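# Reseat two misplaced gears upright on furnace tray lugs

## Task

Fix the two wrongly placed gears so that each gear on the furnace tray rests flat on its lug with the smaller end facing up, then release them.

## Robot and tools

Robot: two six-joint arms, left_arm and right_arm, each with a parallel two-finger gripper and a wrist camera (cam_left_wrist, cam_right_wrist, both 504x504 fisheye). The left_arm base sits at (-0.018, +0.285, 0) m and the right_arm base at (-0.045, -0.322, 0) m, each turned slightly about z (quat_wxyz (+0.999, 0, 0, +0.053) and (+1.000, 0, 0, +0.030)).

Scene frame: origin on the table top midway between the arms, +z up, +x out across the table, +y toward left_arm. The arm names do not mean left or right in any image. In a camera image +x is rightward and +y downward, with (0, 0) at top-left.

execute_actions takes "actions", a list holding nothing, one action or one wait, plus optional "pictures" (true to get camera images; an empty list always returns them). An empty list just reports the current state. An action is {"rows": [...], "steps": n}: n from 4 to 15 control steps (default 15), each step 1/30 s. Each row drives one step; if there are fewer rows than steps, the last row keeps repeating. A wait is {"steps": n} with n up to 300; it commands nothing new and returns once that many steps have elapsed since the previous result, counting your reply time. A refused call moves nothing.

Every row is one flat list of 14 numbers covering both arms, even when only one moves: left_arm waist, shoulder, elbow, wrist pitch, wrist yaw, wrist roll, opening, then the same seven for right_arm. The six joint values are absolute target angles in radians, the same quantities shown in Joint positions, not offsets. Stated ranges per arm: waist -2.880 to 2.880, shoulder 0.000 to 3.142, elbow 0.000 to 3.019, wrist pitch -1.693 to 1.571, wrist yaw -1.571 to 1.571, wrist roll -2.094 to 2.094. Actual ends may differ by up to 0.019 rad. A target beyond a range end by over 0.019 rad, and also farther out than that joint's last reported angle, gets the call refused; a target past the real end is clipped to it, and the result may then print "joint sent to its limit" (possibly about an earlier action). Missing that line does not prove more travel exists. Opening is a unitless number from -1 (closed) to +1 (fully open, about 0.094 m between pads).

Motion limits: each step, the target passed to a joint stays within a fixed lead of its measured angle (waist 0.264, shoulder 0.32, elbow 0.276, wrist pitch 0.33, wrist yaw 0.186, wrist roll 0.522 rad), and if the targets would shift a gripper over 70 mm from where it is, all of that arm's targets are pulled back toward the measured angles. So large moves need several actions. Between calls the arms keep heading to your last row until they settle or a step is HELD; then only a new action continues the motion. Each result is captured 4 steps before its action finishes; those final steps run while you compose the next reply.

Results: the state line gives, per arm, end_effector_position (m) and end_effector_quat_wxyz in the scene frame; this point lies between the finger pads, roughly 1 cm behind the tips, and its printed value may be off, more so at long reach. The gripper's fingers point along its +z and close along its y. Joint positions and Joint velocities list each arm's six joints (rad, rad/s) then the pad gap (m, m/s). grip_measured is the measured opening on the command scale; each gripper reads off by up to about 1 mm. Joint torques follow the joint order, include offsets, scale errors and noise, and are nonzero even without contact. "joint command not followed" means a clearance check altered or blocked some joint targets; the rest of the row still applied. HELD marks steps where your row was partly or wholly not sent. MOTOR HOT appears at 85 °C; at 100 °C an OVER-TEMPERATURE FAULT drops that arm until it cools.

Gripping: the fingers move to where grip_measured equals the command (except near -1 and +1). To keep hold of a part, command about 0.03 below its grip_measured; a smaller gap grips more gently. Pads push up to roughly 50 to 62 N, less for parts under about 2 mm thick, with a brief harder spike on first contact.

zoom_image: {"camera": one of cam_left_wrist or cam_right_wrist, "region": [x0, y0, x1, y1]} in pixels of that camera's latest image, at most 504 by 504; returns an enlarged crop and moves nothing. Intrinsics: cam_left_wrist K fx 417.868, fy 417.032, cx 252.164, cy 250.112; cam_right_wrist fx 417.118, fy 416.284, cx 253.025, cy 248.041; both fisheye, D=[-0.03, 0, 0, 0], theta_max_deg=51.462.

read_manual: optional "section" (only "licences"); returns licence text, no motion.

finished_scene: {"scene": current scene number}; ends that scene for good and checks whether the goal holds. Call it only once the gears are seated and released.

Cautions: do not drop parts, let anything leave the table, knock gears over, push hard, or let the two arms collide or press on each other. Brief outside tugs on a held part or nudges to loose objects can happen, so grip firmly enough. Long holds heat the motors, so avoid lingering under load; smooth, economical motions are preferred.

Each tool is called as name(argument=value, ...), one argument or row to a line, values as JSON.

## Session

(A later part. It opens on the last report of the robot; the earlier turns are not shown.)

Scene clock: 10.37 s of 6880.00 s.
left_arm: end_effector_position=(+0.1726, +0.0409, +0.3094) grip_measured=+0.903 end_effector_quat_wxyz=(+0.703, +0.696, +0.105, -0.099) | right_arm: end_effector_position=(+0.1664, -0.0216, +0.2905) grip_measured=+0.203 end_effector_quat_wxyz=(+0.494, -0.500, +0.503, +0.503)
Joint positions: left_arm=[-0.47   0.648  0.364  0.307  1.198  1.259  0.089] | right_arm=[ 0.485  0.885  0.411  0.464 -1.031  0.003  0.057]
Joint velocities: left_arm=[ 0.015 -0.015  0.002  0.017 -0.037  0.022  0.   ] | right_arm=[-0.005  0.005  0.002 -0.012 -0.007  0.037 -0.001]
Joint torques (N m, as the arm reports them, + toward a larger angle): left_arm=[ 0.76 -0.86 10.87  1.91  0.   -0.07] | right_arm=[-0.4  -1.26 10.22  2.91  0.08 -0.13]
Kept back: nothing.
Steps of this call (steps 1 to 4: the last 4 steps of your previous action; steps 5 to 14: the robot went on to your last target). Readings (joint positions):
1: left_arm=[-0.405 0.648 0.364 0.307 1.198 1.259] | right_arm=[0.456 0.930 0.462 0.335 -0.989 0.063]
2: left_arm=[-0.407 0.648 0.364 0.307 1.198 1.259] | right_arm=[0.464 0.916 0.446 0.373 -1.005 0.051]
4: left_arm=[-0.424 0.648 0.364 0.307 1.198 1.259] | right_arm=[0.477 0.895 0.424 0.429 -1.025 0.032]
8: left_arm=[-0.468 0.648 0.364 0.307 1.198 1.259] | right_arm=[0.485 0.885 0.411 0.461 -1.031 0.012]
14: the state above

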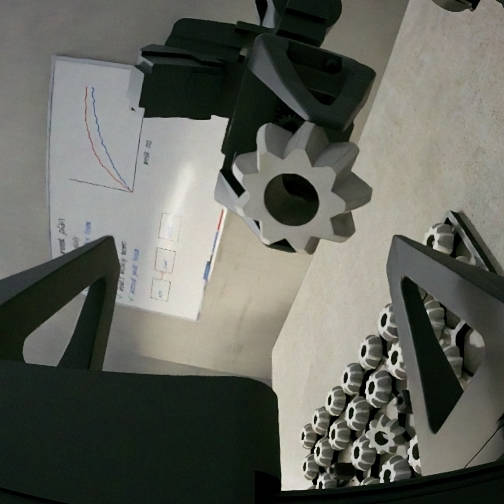

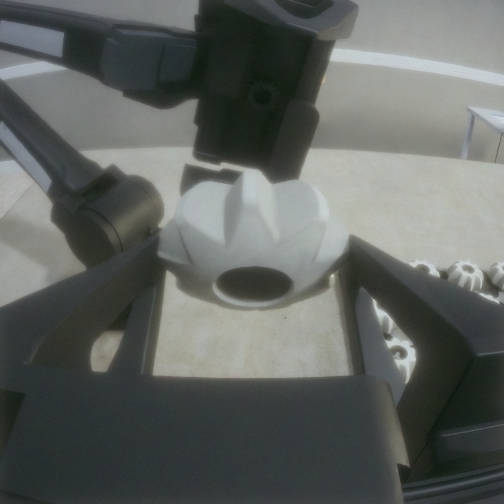

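execute_actions(
  actions=[
    {"rows":[[-0.47,0.65,0.37,0.325,1.2,1.27,0.9,0.49,0.875,0.45,0.41,-1.02,-0.03,0.165],[-0.47,0.65,0.37,0.325,1.2,1.27,0.9,0.493,0.871,0.475,0.35,-1.012,-0.065,0.165],[-0.47,0.65,0.37,0.325,1.2,1.27,0.9,0.496,0.867,0.495,0.29,-1.003,-0.10,0.165],[-0.47,0.65,0.37,0.325,1.2,1.27,0.9,0.499,0.862,0.514,0.23,-0.994,-0.135,0.165],[-0.47,0.65,0.37,0.325,1.2,1.27,0.9,0.502,0.857,0.533,0.165,-0.985,-0.17,0.165],[-0.47,0.65,0.37,0.325,1.2,1.27,0.9,0.505,0.852,0.552,0.10,-0.976,-0.205,0.165],[-0.47,0.65,0.37,0.325,1.2,1.27,0.9,0.508,0.847,0.571,0.035,-0.967,-0.24,0.165],[-0.47,0.65,0.37,0.325,1.2,1.27,0.9,0.511,0.842,0.59,-0.03,-0.958,-0.275,0.165],[-0.47,0.65,0.37,0.325,1.2,1.27,0.9,0.514,0.837,0.609,-0.095,-0.949,-0.31,0.165],[-0.47,0.65,0.37,0.325,1.2,1.27,0.9,0.517,0.832,0.628,-0.16,-0.94,-0.345,0.165],[-0.47,0.65,0.37,0.325,1.2,1.27,0.9,0.52,0.827,0.647,-0.225,-0.931,-0.38,0.165],[-0.47,0.65,0.37,0.325,1.2,1.27,0.9,0.522,0.822,0.665,-0.29,-0.922,-0.415,0.165],[-0.47,0.65,0.37,0.325,1.2,1.27,0.9,0.524,0.818,0.682,-0.35,-0.914,-0.445,0.165],[-0.47,0.65,0.37,0.325,1.2,1.27,0.9,0.526,0.815,0.695,-0.40,-0.907,-0.47,0.165],[-0.47,0.65,0.37,0.325,1.2,1.27,0.9,0.527,0.812,0.705,-0.44,-0.902,-0.49,0.165]]},
  ],
)

execute_actions(
  actions=[
    {"steps":14},
  ],
  pictures=true,
)

Scene clock: 11.70 s of 6880.00 s.
left_arm: end_effector_position=(+0.1726, +0.0409, +0.3094) grip_measured=+0.903 end_effector_quat_wxyz=(+0.703, +0.696, +0.105, -0.099) | right_arm: end_effector_position=(+0.1748, -0.0188, +0.2626) grip_measured=+0.203 end_effector_quat_wxyz=(+0.409, -0.517, +0.600, +0.454)
Joint positions: left_arm=[-0.47   0.648  0.364  0.307  1.198  1.259  0.089] | right_arm=[ 0.506  0.866  0.533 -0.108 -0.935 -0.238  0.057]
Joint velocities: left_arm=[ 0.005 -0.005 -0.012  0.007 -0.007  0.007 -0.001] | right_arm=[ 0.103 -0.181  0.613 -1.829  0.183 -0.886  0.001]
Joint torques (N m, as the arm reports them, + toward a larger angle): left_arm=[ 0.77 -0.82 10.85  1.95  0.   -0.07] | right_arm=[-0.1  -3.76 14.99  2.49 -0.36 -0.14]
Steps of this call (steps 1 to 29: the robot went on to your last target; steps 30 to 40: the first 11 steps of this action). Readings (joint positions):
30: left_arm=[-0.470 0.648 0.364 0.307 1.198 1.259] | right_arm=[0.485 0.885 0.411 0.453 -1.028 -0.004]
31: left_arm=[-0.470 0.648 0.364 0.307 1.198 1.259] | right_arm=[0.485 0.884 0.413 0.424 -1.021 -0.013]
33: left_arm=[-0.470 0.648 0.364 0.307 1.198 1.259] | right_arm=[0.486 0.883 0.422 0.329 -1.003 -0.046]
37: left_arm=[-0.470 0.648 0.364 0.307 1.198 1.259] | right_arm=[0.496 0.879 0.473 0.084 -0.963 -0.146]
40: the state above

Scene clock: 12.17 s of 6880.00 s.
left_arm: end_effector_position=(+0.1726, +0.0409, +0.3094) grip_measured=+0.903 end_effector_quat_wxyz=(+0.703, +0.696, +0.105, -0.099) | right_arm: end_effector_position=(+0.1632, -0.0252, +0.2814) grip_measured=+0.203 end_effector_quat_wxyz=(+0.391, -0.572, +0.594, +0.409)
Joint positions: left_arm=[-0.47   0.648  0.364  0.307  1.198  1.259  0.089] | right_arm=[ 0.52   0.822  0.643 -0.439 -0.899 -0.466  0.057]
Joint velocities: left_arm=[-0.005  0.005  0.007  0.012 -0.066  0.051 -0.   ] | right_arm=[-0.024 -0.005  0.002  0.002 -0.022 -0.037  0.   ]
Joint torques (N m, as the arm reports them, + toward a larger angle): left_arm=[ 0.6  -0.95 10.91  1.97 -0.01 -0.07] | right_arm=[-0.23 -1.42 14.15  1.57 -0.41 -0.15]
Kept back: nothing.
Steps of this call (steps 1 to 4: the last 4 steps of your previous action; steps 5 to 14: the robot went on to your last target). Readings (joint positions):
1: left_arm=[-0.470 0.648 0.364 0.307 1.198 1.259] | right_arm=[0.509 0.860 0.554 -0.172 -0.926 -0.270]
2: left_arm=[-0.470 0.648 0.364 0.307 1.198 1.259] | right_arm=[0.512 0.853 0.576 -0.235 -0.917 -0.302]
4: left_arm=[-0.470 0.648 0.364 0.307 1.198 1.259] | right_arm=[0.517 0.840 0.614 -0.346 -0.904 -0.361]
8: left_arm=[-0.470 0.648 0.364 0.307 1.198 1.259] | right_arm=[0.520 0.823 0.643 -0.426 -0.901 -0.431]
14: the state above

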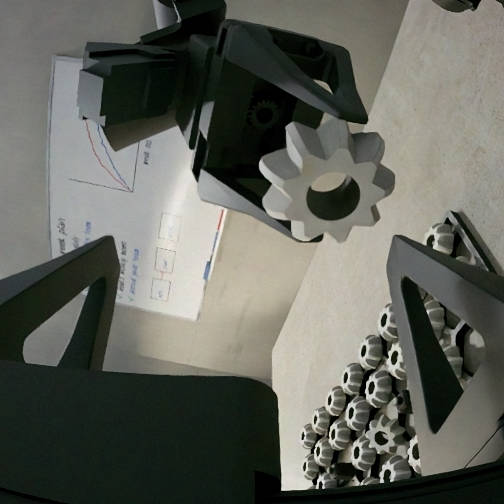

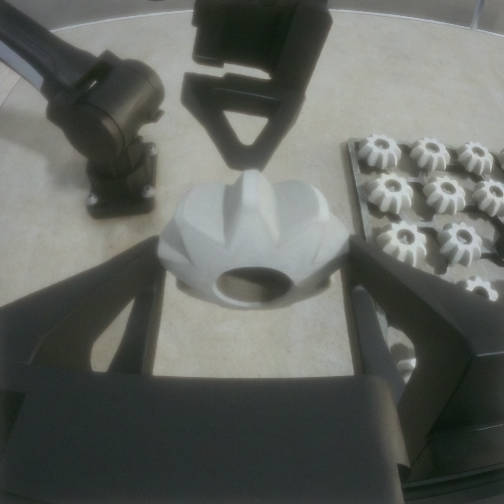

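execute_actions(
  actions=[
    {"rows":[[-0.472,0.66,0.365,0.33,1.2,1.31,0.9,0.527,0.812,0.712,-0.44,-0.902,-0.49,0.165],[-0.472,0.665,0.36,0.335,1.2,1.35,0.9,0.527,0.812,0.72,-0.44,-0.902,-0.49,0.165],[-0.472,0.67,0.355,0.34,1.2,1.39,0.9,0.527,0.812,0.727,-0.44,-0.902,-0.49,0.165],[-0.472,0.674,0.35,0.345,1.204,1.43,0.9,0.527,0.812,0.733,-0.44,-0.902,-0.49,0.165],[-0.472,0.677,0.345,0.35,1.204,1.47,0.9,0.527,0.812,0.733,-0.44,-0.902,-0.49,0.165],[-0.472,0.68,0.34,0.355,1.204,1.51,0.9,0.527,0.812,0.733,-0.44,-0.902,-0.49,0.165],[-0.472,0.68,0.337,0.355,1.204,1.55,0.9,0.527,0.812,0.733,-0.44,-0.902,-0.49,0.165],[-0.472,0.68,0.335,0.355,1.204,1.582,0.9,0.527,0.812,0.733,-0.44,-0.902,-0.49,0.165]],"steps":15},
  ],
)

execute_actions(
  actions=[
    {"steps":8},
  ],
  pictures=true,
)

Scene clock: 12.93 s of 6880.00 s.
left_arm: end_effector_position=(+0.1731, +0.0405, +0.2964) grip_measured=+0.903 end_effector_quat_wxyz=(+0.708, +0.706, +0.024, -0.018) | right_arm: end_effector_position=(+0.1655, -0.0237, +0.2900) grip_measured=+0.203 end_effector_quat_wxyz=(-0.399, +0.577, -0.586, -0.405)
Joint positions: left_arm=[-0.47   0.67   0.341  0.336  1.2    1.504  0.089] | right_arm=[ 0.52   0.822  0.66  -0.442 -0.898 -0.479  0.057]
Joint velocities: left_arm=[-0.015  0.024 -0.061 -0.012 -0.022  0.476  0.   ] | right_arm=[-0.005  0.005  0.022 -0.002  0.051 -0.11   0.   ]
Joint torques (N m, as the arm reports them, + toward a larger angle): left_arm=[ 0.51 -0.35  9.91  2.06  0.09 -0.05] | right_arm=[-0.16 -1.55 14.87  1.72 -0.41 -0.15]
Steps of this call (steps 1 to 12: the robot went on to your last target; steps 13 to 23: the first 11 steps of this action). Readings (joint positions):
13: left_arm=[-0.470 0.648 0.364 0.309 1.198 1.266] | right_arm=[0.520 0.822 0.643 -0.440 -0.899 -0.478]
14: left_arm=[-0.470 0.649 0.364 0.311 1.198 1.279] | right_arm=[0.520 0.822 0.643 -0.440 -0.899 -0.479]
16: left_arm=[-0.470 0.652 0.364 0.320 1.199 1.321] | right_arm=[0.520 0.822 0.646 -0.441 -0.899 -0.479]
20: left_arm=[-0.470 0.666 0.351 0.336 1.200 1.440] | right_arm=[0.520 0.822 0.656 -0.442 -0.898 -0.479]
23: the state above

Scene clock: 13.20 s of 6880.00 s.
left_arm: end_effector_position=(+0.1730, +0.0405, +0.2960) grip_measured=+0.903 end_effector_quat_wxyz=(+0.708, +0.706, +0.004, +0.001) | right_arm: end_effector_position=(+0.1655, -0.0237, +0.2902) grip_measured=+0.203 end_effector_quat_wxyz=(-0.399, +0.577, -0.586, -0.405)
Joint positions: left_arm=[-0.47   0.67   0.34   0.338  1.2    1.56   0.089] | right_arm=[ 0.52   0.822  0.661 -0.442 -0.898 -0.479  0.057]
Joint velocities: left_arm=[-0.024 -0.015 -0.017  0.002 -0.037  0.081  0.   ] | right_arm=[-0.015 -0.005 -0.017 -0.002 -0.095 -0.037 -0.   ]
Joint torques (N m, as the arm reports them, + toward a larger angle): left_arm=[ 0.58 -0.74  9.84  1.96  0.06 -0.07] | right_arm=[-0.12 -1.62 14.96  1.7  -0.41 -0.14]
Kept back: nothing.
Steps of this call (steps 1 to 4: the last 4 steps of your previous action; steps 5 to 8: the robot went on to your last target). Readings (joint positions):
1: left_arm=[-0.470 0.670 0.340 0.336 1.200 1.518] | right_arm=[0.520 0.822 0.661 -0.442 -0.898 -0.479]
2: left_arm=[-0.470 0.670 0.340 0.336 1.200 1.529] | right_arm=[0.520 0.822 0.661 -0.442 -0.898 -0.479]
4: left_arm=[-0.470 0.670 0.340 0.338 1.200 1.544] | right_arm=[0.520 0.822 0.661 -0.442 -0.898 -0.479]
8: the state above

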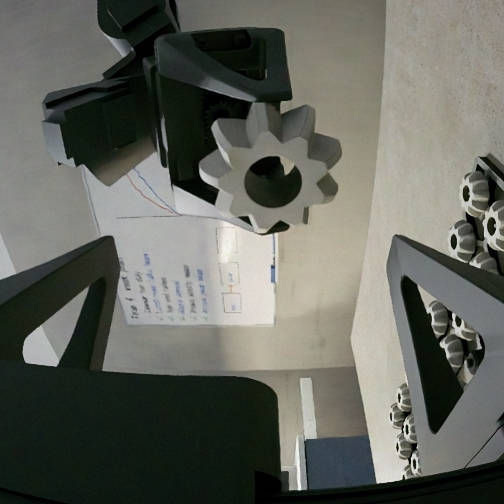

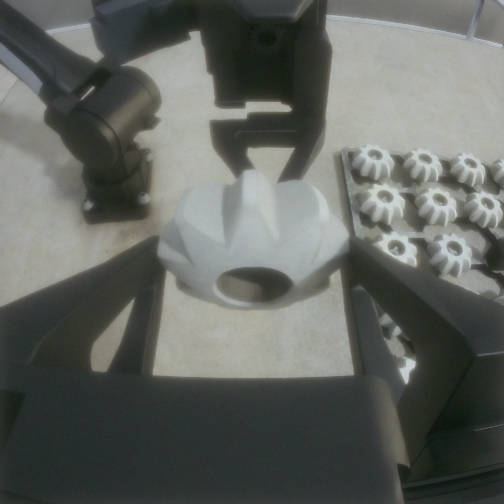

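execute_actions(
  actions=[
    {"rows":[[-0.485,0.685,0.36,0.36,1.19,1.582,0.9,0.527,0.812,0.733,-0.44,-0.902,-0.49,0.165],[-0.50,0.692,0.375,0.365,1.175,1.582,0.9,0.527,0.812,0.733,-0.44,-0.902,-0.49,0.165],[-0.515,0.699,0.385,0.37,1.16,1.582,0.9,0.527,0.812,0.733,-0.44,-0.902,-0.49,0.165],[-0.53,0.706,0.388,0.375,1.145,1.582,0.9,0.527,0.812,0.733,-0.44,-0.902,-0.49,0.165],[-0.545,0.713,0.39,0.38,1.13,1.582,0.9,0.527,0.812,0.733,-0.44,-0.902,-0.49,0.165],[-0.56,0.72,0.392,0.386,1.115,1.582,0.9,0.527,0.812,0.733,-0.44,-0.902,-0.49,0.165],[-0.575,0.727,0.394,0.391,1.10,1.582,0.9,0.527,0.812,0.733,-0.44,-0.902,-0.49,0.165],[-0.59,0.734,0.396,0.397,1.085,1.582,0.9,0.527,0.812,0.733,-0.44,-0.902,-0.49,0.165],[-0.605,0.741,0.398,0.402,1.07,1.582,0.9,0.527,0.812,0.733,-0.44,-0.902,-0.49,0.165],[-0.62,0.748,0.40,0.408,1.056,1.582,0.9,0.527,0.812,0.733,-0.44,-0.902,-0.49,0.165],[-0.635,0.755,0.401,0.413,1.042,1.582,0.9,0.527,0.812,0.733,-0.44,-0.902,-0.49,0.165],[-0.648,0.762,0.402,0.418,1.03,1.582,0.9,0.527,0.812,0.733,-0.44,-0.902,-0.49,0.165],[-0.659,0.768,0.403,0.423,1.02,1.582,0.9,0.527,0.812,0.733,-0.44,-0.902,-0.49,0.165],[-0.668,0.773,0.404,0.427,1.011,1.582,0.9,0.527,0.812,0.733,-0.44,-0.902,-0.49,0.165],[-0.675,0.777,0.405,0.43,1.004,1.582,0.9,0.527,0.812,0.733,-0.44,-0.902,-0.49,0.165]]},
  ],
)

execute_actions(
  actions=[
    {"steps":12},
  ],
  pictures=true,
)

Scene clock: 14.23 s of 6880.00 s.
left_arm: end_effector_position=(+0.1717, +0.0109, +0.2869) grip_measured=+0.903 end_effector_quat_wxyz=(+0.706, +0.708, +0.007, +0.003) | right_arm: end_effector_position=(+0.1655, -0.0237, +0.2902) grip_measured=+0.203 end_effector_quat_wxyz=(-0.399, +0.577, -0.586, -0.405)
Joint positions: left_arm=[-0.605  0.732  0.34   0.385  1.057  1.572  0.089] | right_arm=[ 0.52   0.822  0.661 -0.442 -0.898 -0.479  0.057]
Joint velocities: left_arm=[-0.454  0.19  -0.022  0.139 -0.271 -0.007 -0.   ] | right_arm=[-0.005  0.005 -0.012 -0.022 -0.007  0.066  0.   ]
Joint torques (N m, as the arm reports them, + toward a larger angle): left_arm=[ 0.47 -1.31 15.68  2.16 -0.22 -0.06] | right_arm=[-0.12 -1.65 14.94  1.72 -0.42 -0.14]
Steps of this call (steps 1 to 20: the robot went on to your last target; steps 21 to 31: the first 11 steps of this action). Readings (joint positions):
21: left_arm=[-0.470 0.670 0.340 0.339 1.197 1.571] | right_arm=[0.520 0.822 0.661 -0.442 -0.898 -0.479]
22: left_arm=[-0.474 0.671 0.340 0.341 1.187 1.571] | right_arm=[0.520 0.822 0.661 -0.442 -0.898 -0.479]
24: left_arm=[-0.492 0.679 0.340 0.350 1.160 1.571] | right_arm=[0.520 0.822 0.661 -0.442 -0.898 -0.479]
28: left_arm=[-0.557 0.709 0.340 0.370 1.100 1.571] | right_arm=[0.520 0.822 0.661 -0.442 -0.898 -0.479]
31: the state above

Scene clock: 14.63 s of 6880.00 s.
left_arm: end_effector_position=(+0.1669, -0.0050, +0.2852) grip_measured=+0.903 end_effector_quat_wxyz=(+0.706, +0.709, +0.001, -0.003) | right_arm: end_effector_position=(+0.1655, -0.0237, +0.2902) grip_measured=+0.203 end_effector_quat_wxyz=(-0.399, +0.577, -0.586, -0.405)
Joint positions: left_arm=[-0.672  0.767  0.347  0.412  1.008  1.572  0.089] | right_arm=[ 0.52   0.822  0.661 -0.442 -0.898 -0.479  0.057]
Joint velocities: left_arm=[-0.015  0.015 -0.022 -0.002  0.022 -0.095 -0.001] | right_arm=[-0.005 -0.005 -0.007 -0.002  0.022  0.022  0.   ]
Joint torques (N m, as the arm reports them, + toward a larger angle): left_arm=[ 0.5  -1.39 15.43  2.07 -0.28 -0.07] | right_arm=[-0.13 -1.54 14.93  1.75 -0.42 -0.14]
Kept back: nothing.
Steps of this call (steps 1 to 4: the last 4 steps of your previous action; steps 5 to 12: the robot went on to your last target). Readings (joint positions):
1: left_arm=[-0.620 0.739 0.340 0.390 1.044 1.572] | right_arm=[0.520 0.822 0.661 -0.442 -0.898 -0.479]
2: left_arm=[-0.634 0.746 0.341 0.395 1.032 1.572] | right_arm=[0.520 0.822 0.661 -0.442 -0.898 -0.479]
4: left_arm=[-0.657 0.758 0.343 0.404 1.014 1.572] | right_arm=[0.520 0.822 0.661 -0.442 -0.898 -0.479]
8: left_arm=[-0.672 0.767 0.347 0.410 1.008 1.572] | right_arm=[0.520 0.822 0.661 -0.442 -0.898 -0.479]
12: the state above

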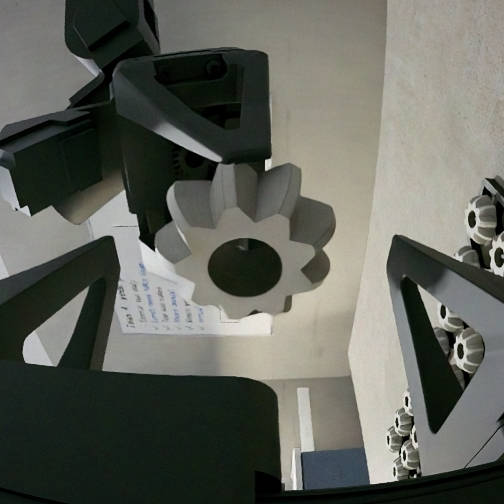

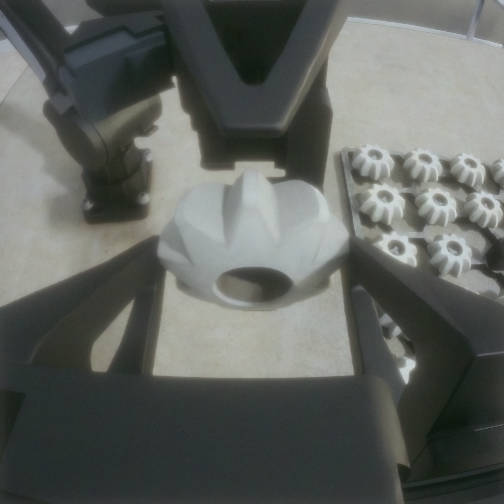

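execute_actions(
  actions=[
    {"rows":[[-0.682,0.782,0.411,0.434,0.997,1.582,0.85,0.527,0.812,0.733,-0.44,-0.902,-0.49,0.165],[-0.69,0.788,0.415,0.438,0.989,1.582,0.8,0.527,0.812,0.733,-0.44,-0.902,-0.49,0.165],[-0.698,0.794,0.417,0.443,0.981,1.582,0.75,0.527,0.812,0.733,-0.44,-0.902,-0.49,0.165],[-0.706,0.80,0.419,0.447,0.973,1.582,0.7,0.527,0.812,0.733,-0.44,-0.902,-0.49,0.165],[-0.714,0.806,0.421,0.452,0.965,1.582,0.65,0.527,0.812,0.733,-0.44,-0.902,-0.49,0.165],[-0.722,0.812,0.423,0.456,0.957,1.582,0.6,0.527,0.812,0.733,-0.44,-0.902,-0.49,0.165],[-0.729,0.818,0.424,0.46,0.95,1.582,0.55,0.527,0.812,0.733,-0.44,-0.902,-0.49,0.165],[-0.734,0.822,0.425,0.463,0.944,1.582,0.5,0.527,0.812,0.733,-0.44,-0.902,-0.49,0.165],[-0.737,0.825,0.425,0.466,0.94,1.582,0.45,0.527,0.812,0.733,-0.44,-0.902,-0.49,0.165],[-0.737,0.825,0.425,0.466,0.94,1.582,0.4,0.527,0.812,0.733,-0.44,-0.902,-0.49,0.165]],"steps":15},
  ],
)

execute_actions(
  actions=[
    {"steps":6},
  ],
  pictures=true,
)

Scene clock: 15.47 s of 6880.00 s.
left_arm: end_effector_position=(+0.1689, -0.0221, +0.2893) grip_measured=+0.408 end_effector_quat_wxyz=(+0.708, +0.706, -0.001, +0.002) | right_arm: end_effector_position=(+0.1655, -0.0237, +0.2902) grip_measured=+0.203 end_effector_quat_wxyz=(-0.399, +0.577, -0.586, -0.405)
Joint positions: left_arm=[-0.732  0.813  0.37   0.446  0.945  1.572  0.066] | right_arm=[ 0.52   0.822  0.661 -0.442 -0.898 -0.479  0.057]
Joint velocities: left_arm=[-0.054  0.073  0.002  0.022 -0.051 -0.095 -0.01 ] | right_arm=[-0.015 -0.005 -0.007 -0.012 -0.051  0.022  0.001]
Joint torques (N m, as the arm reports them, + toward a larger angle): left_arm=[ 0.53 -1.8  14.92  2.12 -0.29 -0.07] | right_arm=[-0.2  -1.77 14.95  1.65 -0.41 -0.15]
Steps of this call (steps 1 to 14: the robot went on to your last target; steps 15 to 25: the first 11 steps of this action). Readings (joint positions):
15: left_arm=[-0.672 0.767 0.348 0.413 1.005 1.572] | right_arm=[0.520 0.822 0.661 -0.442 -0.898 -0.479]
16: left_arm=[-0.674 0.768 0.349 0.415 0.998 1.572] | right_arm=[0.520 0.822 0.661 -0.442 -0.898 -0.479]
18: left_arm=[-0.682 0.775 0.354 0.422 0.983 1.572] | right_arm=[0.520 0.822 0.661 -0.442 -0.898 -0.479]
22: left_arm=[-0.715 0.799 0.367 0.439 0.953 1.572] | right_arm=[0.520 0.822 0.661 -0.442 -0.898 -0.479]
25: the state above

Scene clock: 15.67 s of 6880.00 s.
left_arm: end_effector_position=(+0.1690, -0.0225, +0.2890) grip_measured=+0.402 end_effector_quat_wxyz=(+0.708, +0.706, -0.001, +0.002) | right_arm: end_effector_position=(+0.1655, -0.0237, +0.2902) grip_measured=+0.203 end_effector_quat_wxyz=(-0.399, +0.577, -0.586, -0.405)
Joint positions: left_arm=[-0.733  0.815  0.37   0.448  0.944  1.572  0.066] | right_arm=[ 0.52   0.822  0.661 -0.442 -0.898 -0.479  0.057]
Joint velocities: left_arm=[ 0.005 -0.034  0.002 -0.017 -0.066 -0.022 -0.001] | right_arm=[-0.005 -0.005  0.007 -0.007  0.051  0.007 -0.001]
Joint torques (N m, as the arm reports them, + toward a larger angle): left_arm=[ 0.28 -1.59 14.95  2.17 -0.3  -0.08] | right_arm=[ 0.02 -1.52 14.9   1.73 -0.42 -0.15]
Kept back: nothing.
Steps of this call (steps 1 to 4: the last 4 steps of your previous action; steps 5 to 6: the robot went on to your last target). Readings (joint positions):
1: left_arm=[-0.733 0.814 0.370 0.447 0.944 1.572] | right_arm=[0.520 0.822 0.661 -0.442 -0.898 -0.479]
2: left_arm=[-0.733 0.815 0.370 0.447 0.944 1.572] | right_arm=[0.520 0.822 0.661 -0.442 -0.898 -0.479]
4: left_arm=[-0.733 0.815 0.370 0.447 0.944 1.572] | right_arm=[0.520 0.822 0.661 -0.442 -0.898 -0.479]
6: the state above

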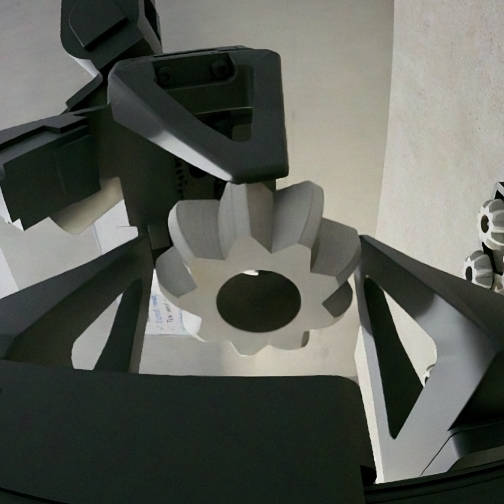

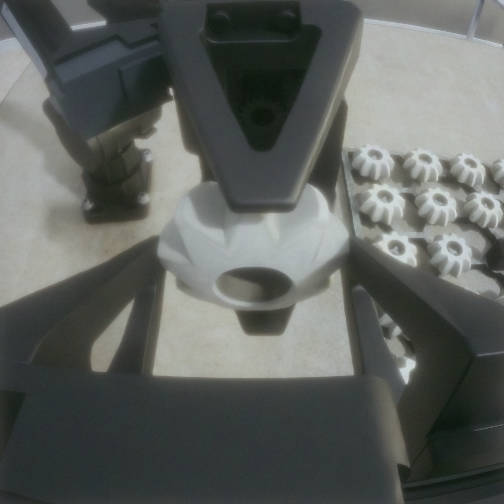

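execute_actions(
  actions=[
    {"rows":[[-0.727,0.825,0.41,0.466,0.948,1.582,0.38,0.527,0.812,0.733,-0.44,-0.902,-0.49,0.165],[-0.719,0.825,0.39,0.466,0.955,1.582,0.36,0.527,0.812,0.733,-0.44,-0.902,-0.49,0.165],[-0.719,0.825,0.372,0.466,0.955,1.582,0.34,0.527,0.812,0.733,-0.44,-0.902,-0.49,0.165],[-0.719,0.825,0.368,0.466,0.955,1.582,0.32,0.527,0.812,0.733,-0.44,-0.902,-0.49,0.165]],"steps":12},
  ],
)

execute_actions(
  actions=[
    {"steps":5},
  ],
  pictures=true,
)

Scene clock: 16.30 s of 6880.00 s.
left_arm: end_effector_position=(+0.1696, -0.0214, +0.2890) grip_measured=+0.322 end_effector_quat_wxyz=(+0.708, +0.706, -0.002, +0.001) | right_arm: end_effector_position=(+0.1655, -0.0237, +0.2902) grip_measured=+0.203 end_effector_quat_wxyz=(-0.399, +0.577, -0.586, -0.405)
Joint positions: left_arm=[-0.727  0.815  0.37   0.448  0.951  1.572  0.062] | right_arm=[ 0.52   0.822  0.661 -0.442 -0.898 -0.479  0.057]
Joint velocities: left_arm=[-0.024  0.005  0.012  0.002  0.022  0.007 -0.001] | right_arm=[-0.015  0.005 -0.012 -0.007  0.125  0.022  0.001]
Joint torques (N m, as the arm reports them, + toward a larger angle): left_arm=[ 1.25 -1.75  9.88  2.15  0.08 -0.06] | right_arm=[-0.14 -1.54 14.96  1.77 -0.42 -0.15]
Steps of this call (steps 1 to 11: the robot went on to your last target; steps 12 to 19: the first 8 steps of this action). Readings (joint positions):
12: left_arm=[-0.733 0.815 0.370 0.448 0.944 1.572] | right_arm=[0.520 0.822 0.661 -0.442 -0.898 -0.479]
13: left_arm=[-0.732 0.815 0.370 0.448 0.948 1.572] | right_arm=[0.520 0.822 0.661 -0.442 -0.898 -0.479]
15: left_arm=[-0.730 0.815 0.370 0.448 0.951 1.572] | right_arm=[0.520 0.822 0.661 -0.442 -0.898 -0.479]
19: the state above

Scene clock: 16.47 s of 6880.00 s.
left_arm: end_effector_position=(+0.1696, -0.0214, +0.2890) grip_measured=+0.322 end_effector_quat_wxyz=(+0.708, +0.706, -0.002, +0.001) | right_arm: end_effector_position=(+0.1655, -0.0237, +0.2902) grip_measured=+0.203 end_effector_quat_wxyz=(-0.399, +0.577, -0.586, -0.405)
Joint positions: left_arm=[-0.727  0.815  0.37   0.448  0.951  1.572  0.062] | right_arm=[ 0.52   0.822  0.661 -0.442 -0.898 -0.479  0.057]
Joint velocities: left_arm=[-0.015  0.005 -0.007 -0.007 -0.066  0.051 -0.   ] | right_arm=[-0.005 -0.005 -0.027  0.002  0.051  0.007  0.   ]
Joint torques (N m, as the arm reports them, + toward a larger angle): left_arm=[ 1.3  -1.73  9.79  2.13  0.07 -0.07] | right_arm=[-0.12 -1.53 14.97  1.76 -0.42 -0.15]
Kept back: nothing.
Steps of this call (steps 1 to 4: the last 4 steps of your previous action; step 5: the robot went on to your last target). Readings (joint positions):
1: left_arm=[-0.727 0.815 0.370 0.448 0.951 1.572] | right_arm=[0.520 0.822 0.661 -0.442 -0.898 -0.479]
2: left_arm=[-0.727 0.815 0.370 0.448 0.951 1.572] | right_arm=[0.520 0.822 0.661 -0.442 -0.898 -0.479]
4: left_arm=[-0.727 0.815 0.370 0.448 0.951 1.572] | right_arm=[0.520 0.822 0.661 -0.442 -0.898 -0.479]
5: the state above

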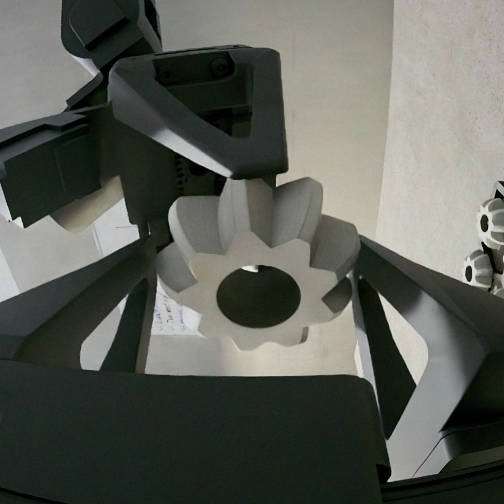

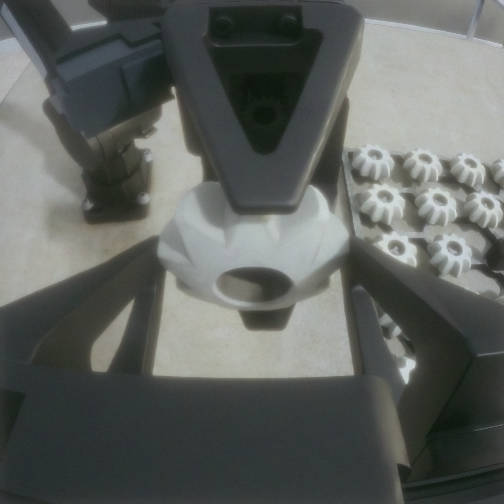

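execute_actions(
  actions=[
    {"rows":[[-0.719,0.828,0.363,0.466,0.955,1.582,0.31,0.527,0.812,0.733,-0.44,-0.902,-0.49,0.165],[-0.719,0.828,0.362,0.466,0.955,1.582,0.30,0.527,0.812,0.733,-0.44,-0.902,-0.49,0.165],[-0.719,0.828,0.362,0.466,0.955,1.582,0.28,0.527,0.812,0.733,-0.44,-0.902,-0.49,0.165],[-0.719,0.828,0.362,0.466,0.955,1.582,0.26,0.527,0.812,0.733,-0.44,-0.902,-0.49,0.165],[-0.719,0.828,0.362,0.466,0.955,1.582,0.24,0.527,0.812,0.733,-0.44,-0.902,-0.49,0.165],[-0.719,0.828,0.362,0.466,0.955,1.582,0.22,0.527,0.812,0.733,-0.44,-0.902,-0.49,0.165],[-0.719,0.828,0.362,0.466,0.955,1.582,0.20,0.527,0.812,0.733,-0.44,-0.902,-0.49,0.165],[-0.719,0.828,0.362,0.466,0.955,1.582,0.18,0.527,0.812,0.733,-0.44,-0.902,-0.49,0.165],[-0.719,0.828,0.362,0.466,0.955,1.582,0.16,0.527,0.812,0.733,-0.44,-0.902,-0.49,0.165]],"steps":15},
  ],
)

execute_actions(
  actions=[
    {"steps":4},
  ],
  pictures=true,
)

Scene clock: 17.10 s of 6880.00 s.
left_arm: end_effector_position=(+0.1696, -0.0214, +0.2885) grip_measured=+0.178 end_effector_quat_wxyz=(+0.708, +0.707, -0.001, +0.001) | right_arm: end_effector_position=(+0.1655, -0.0236, +0.2904) grip_measured=+0.203 end_effector_quat_wxyz=(-0.400, +0.578, -0.585, -0.404)
Joint positions: left_arm=[-0.727  0.815  0.37   0.448  0.951  1.572  0.055] | right_arm=[ 0.52   0.822  0.661 -0.442 -0.898 -0.483  0.057]
Joint velocities: left_arm=[-0.005 -0.015  0.002  0.022 -0.007  0.007  0.   ] | right_arm=[ 0.005 -0.015 -0.007  0.002  0.022  0.007 -0.   ]
Joint torques (N m, as the arm reports them, + toward a larger angle): left_arm=[ 1.45 -1.47  9.25  2.12  0.07 -0.08] | right_arm=[-0.34 -1.71 14.92  1.69 -0.41 -0.11]
Steps of this call (steps 1 to 8: the robot went on to your last target; steps 9 to 19: the first 11 steps of this action). Readings (joint positions):
9: left_arm=[-0.727 0.815 0.370 0.448 0.951 1.572] | right_arm=[0.520 0.822 0.661 -0.442 -0.898 -0.479]
10: left_arm=[-0.727 0.815 0.370 0.448 0.951 1.572] | right_arm=[0.520 0.822 0.661 -0.442 -0.898 -0.479]
12: left_arm=[-0.727 0.815 0.370 0.448 0.951 1.572] | right_arm=[0.520 0.822 0.661 -0.442 -0.898 -0.479]
16: left_arm=[-0.727 0.815 0.370 0.448 0.951 1.572] | right_arm=[0.520 0.822 0.661 -0.442 -0.898 -0.481]
19: the state above

Scene clock: 17.23 s of 6880.00 s.
left_arm: end_effector_position=(+0.1696, -0.0214, +0.2885) grip_measured=+0.178 end_effector_quat_wxyz=(+0.708, +0.707, -0.001, +0.001) | right_arm: end_effector_position=(+0.1655, -0.0236, +0.2904) grip_measured=+0.203 end_effector_quat_wxyz=(-0.400, +0.578, -0.585, -0.404)
Joint positions: left_arm=[-0.727  0.815  0.37   0.448  0.951  1.572  0.055] | right_arm=[ 0.52   0.822  0.661 -0.442 -0.898 -0.483  0.057]
Joint velocities: left_arm=[ 0.005 -0.005 -0.012  0.022  0.022 -0.007  0.001] | right_arm=[-0.005  0.005 -0.017  0.002 -0.095  0.051 -0.   ]
Joint torques (N m, as the arm reports them, + toward a larger angle): left_arm=[ 1.47 -1.77  9.36  2.14  0.07 -0.07] | right_arm=[-0.07 -1.84 14.96  1.72 -0.42 -0.1 ]
Kept back: nothing.
Steps of this call (steps 1 to 4: the last 4 steps of your previous action). Readings (joint positions):
1: left_arm=[-0.727 0.815 0.370 0.448 0.951 1.572] | right_arm=[0.520 0.822 0.661 -0.442 -0.898 -0.483]
2: left_arm=[-0.727 0.815 0.370 0.448 0.951 1.572] | right_arm=[0.520 0.822 0.661 -0.442 -0.898 -0.483]
4: the state above

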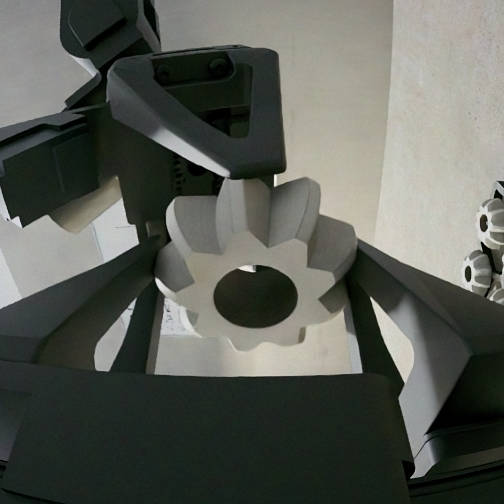

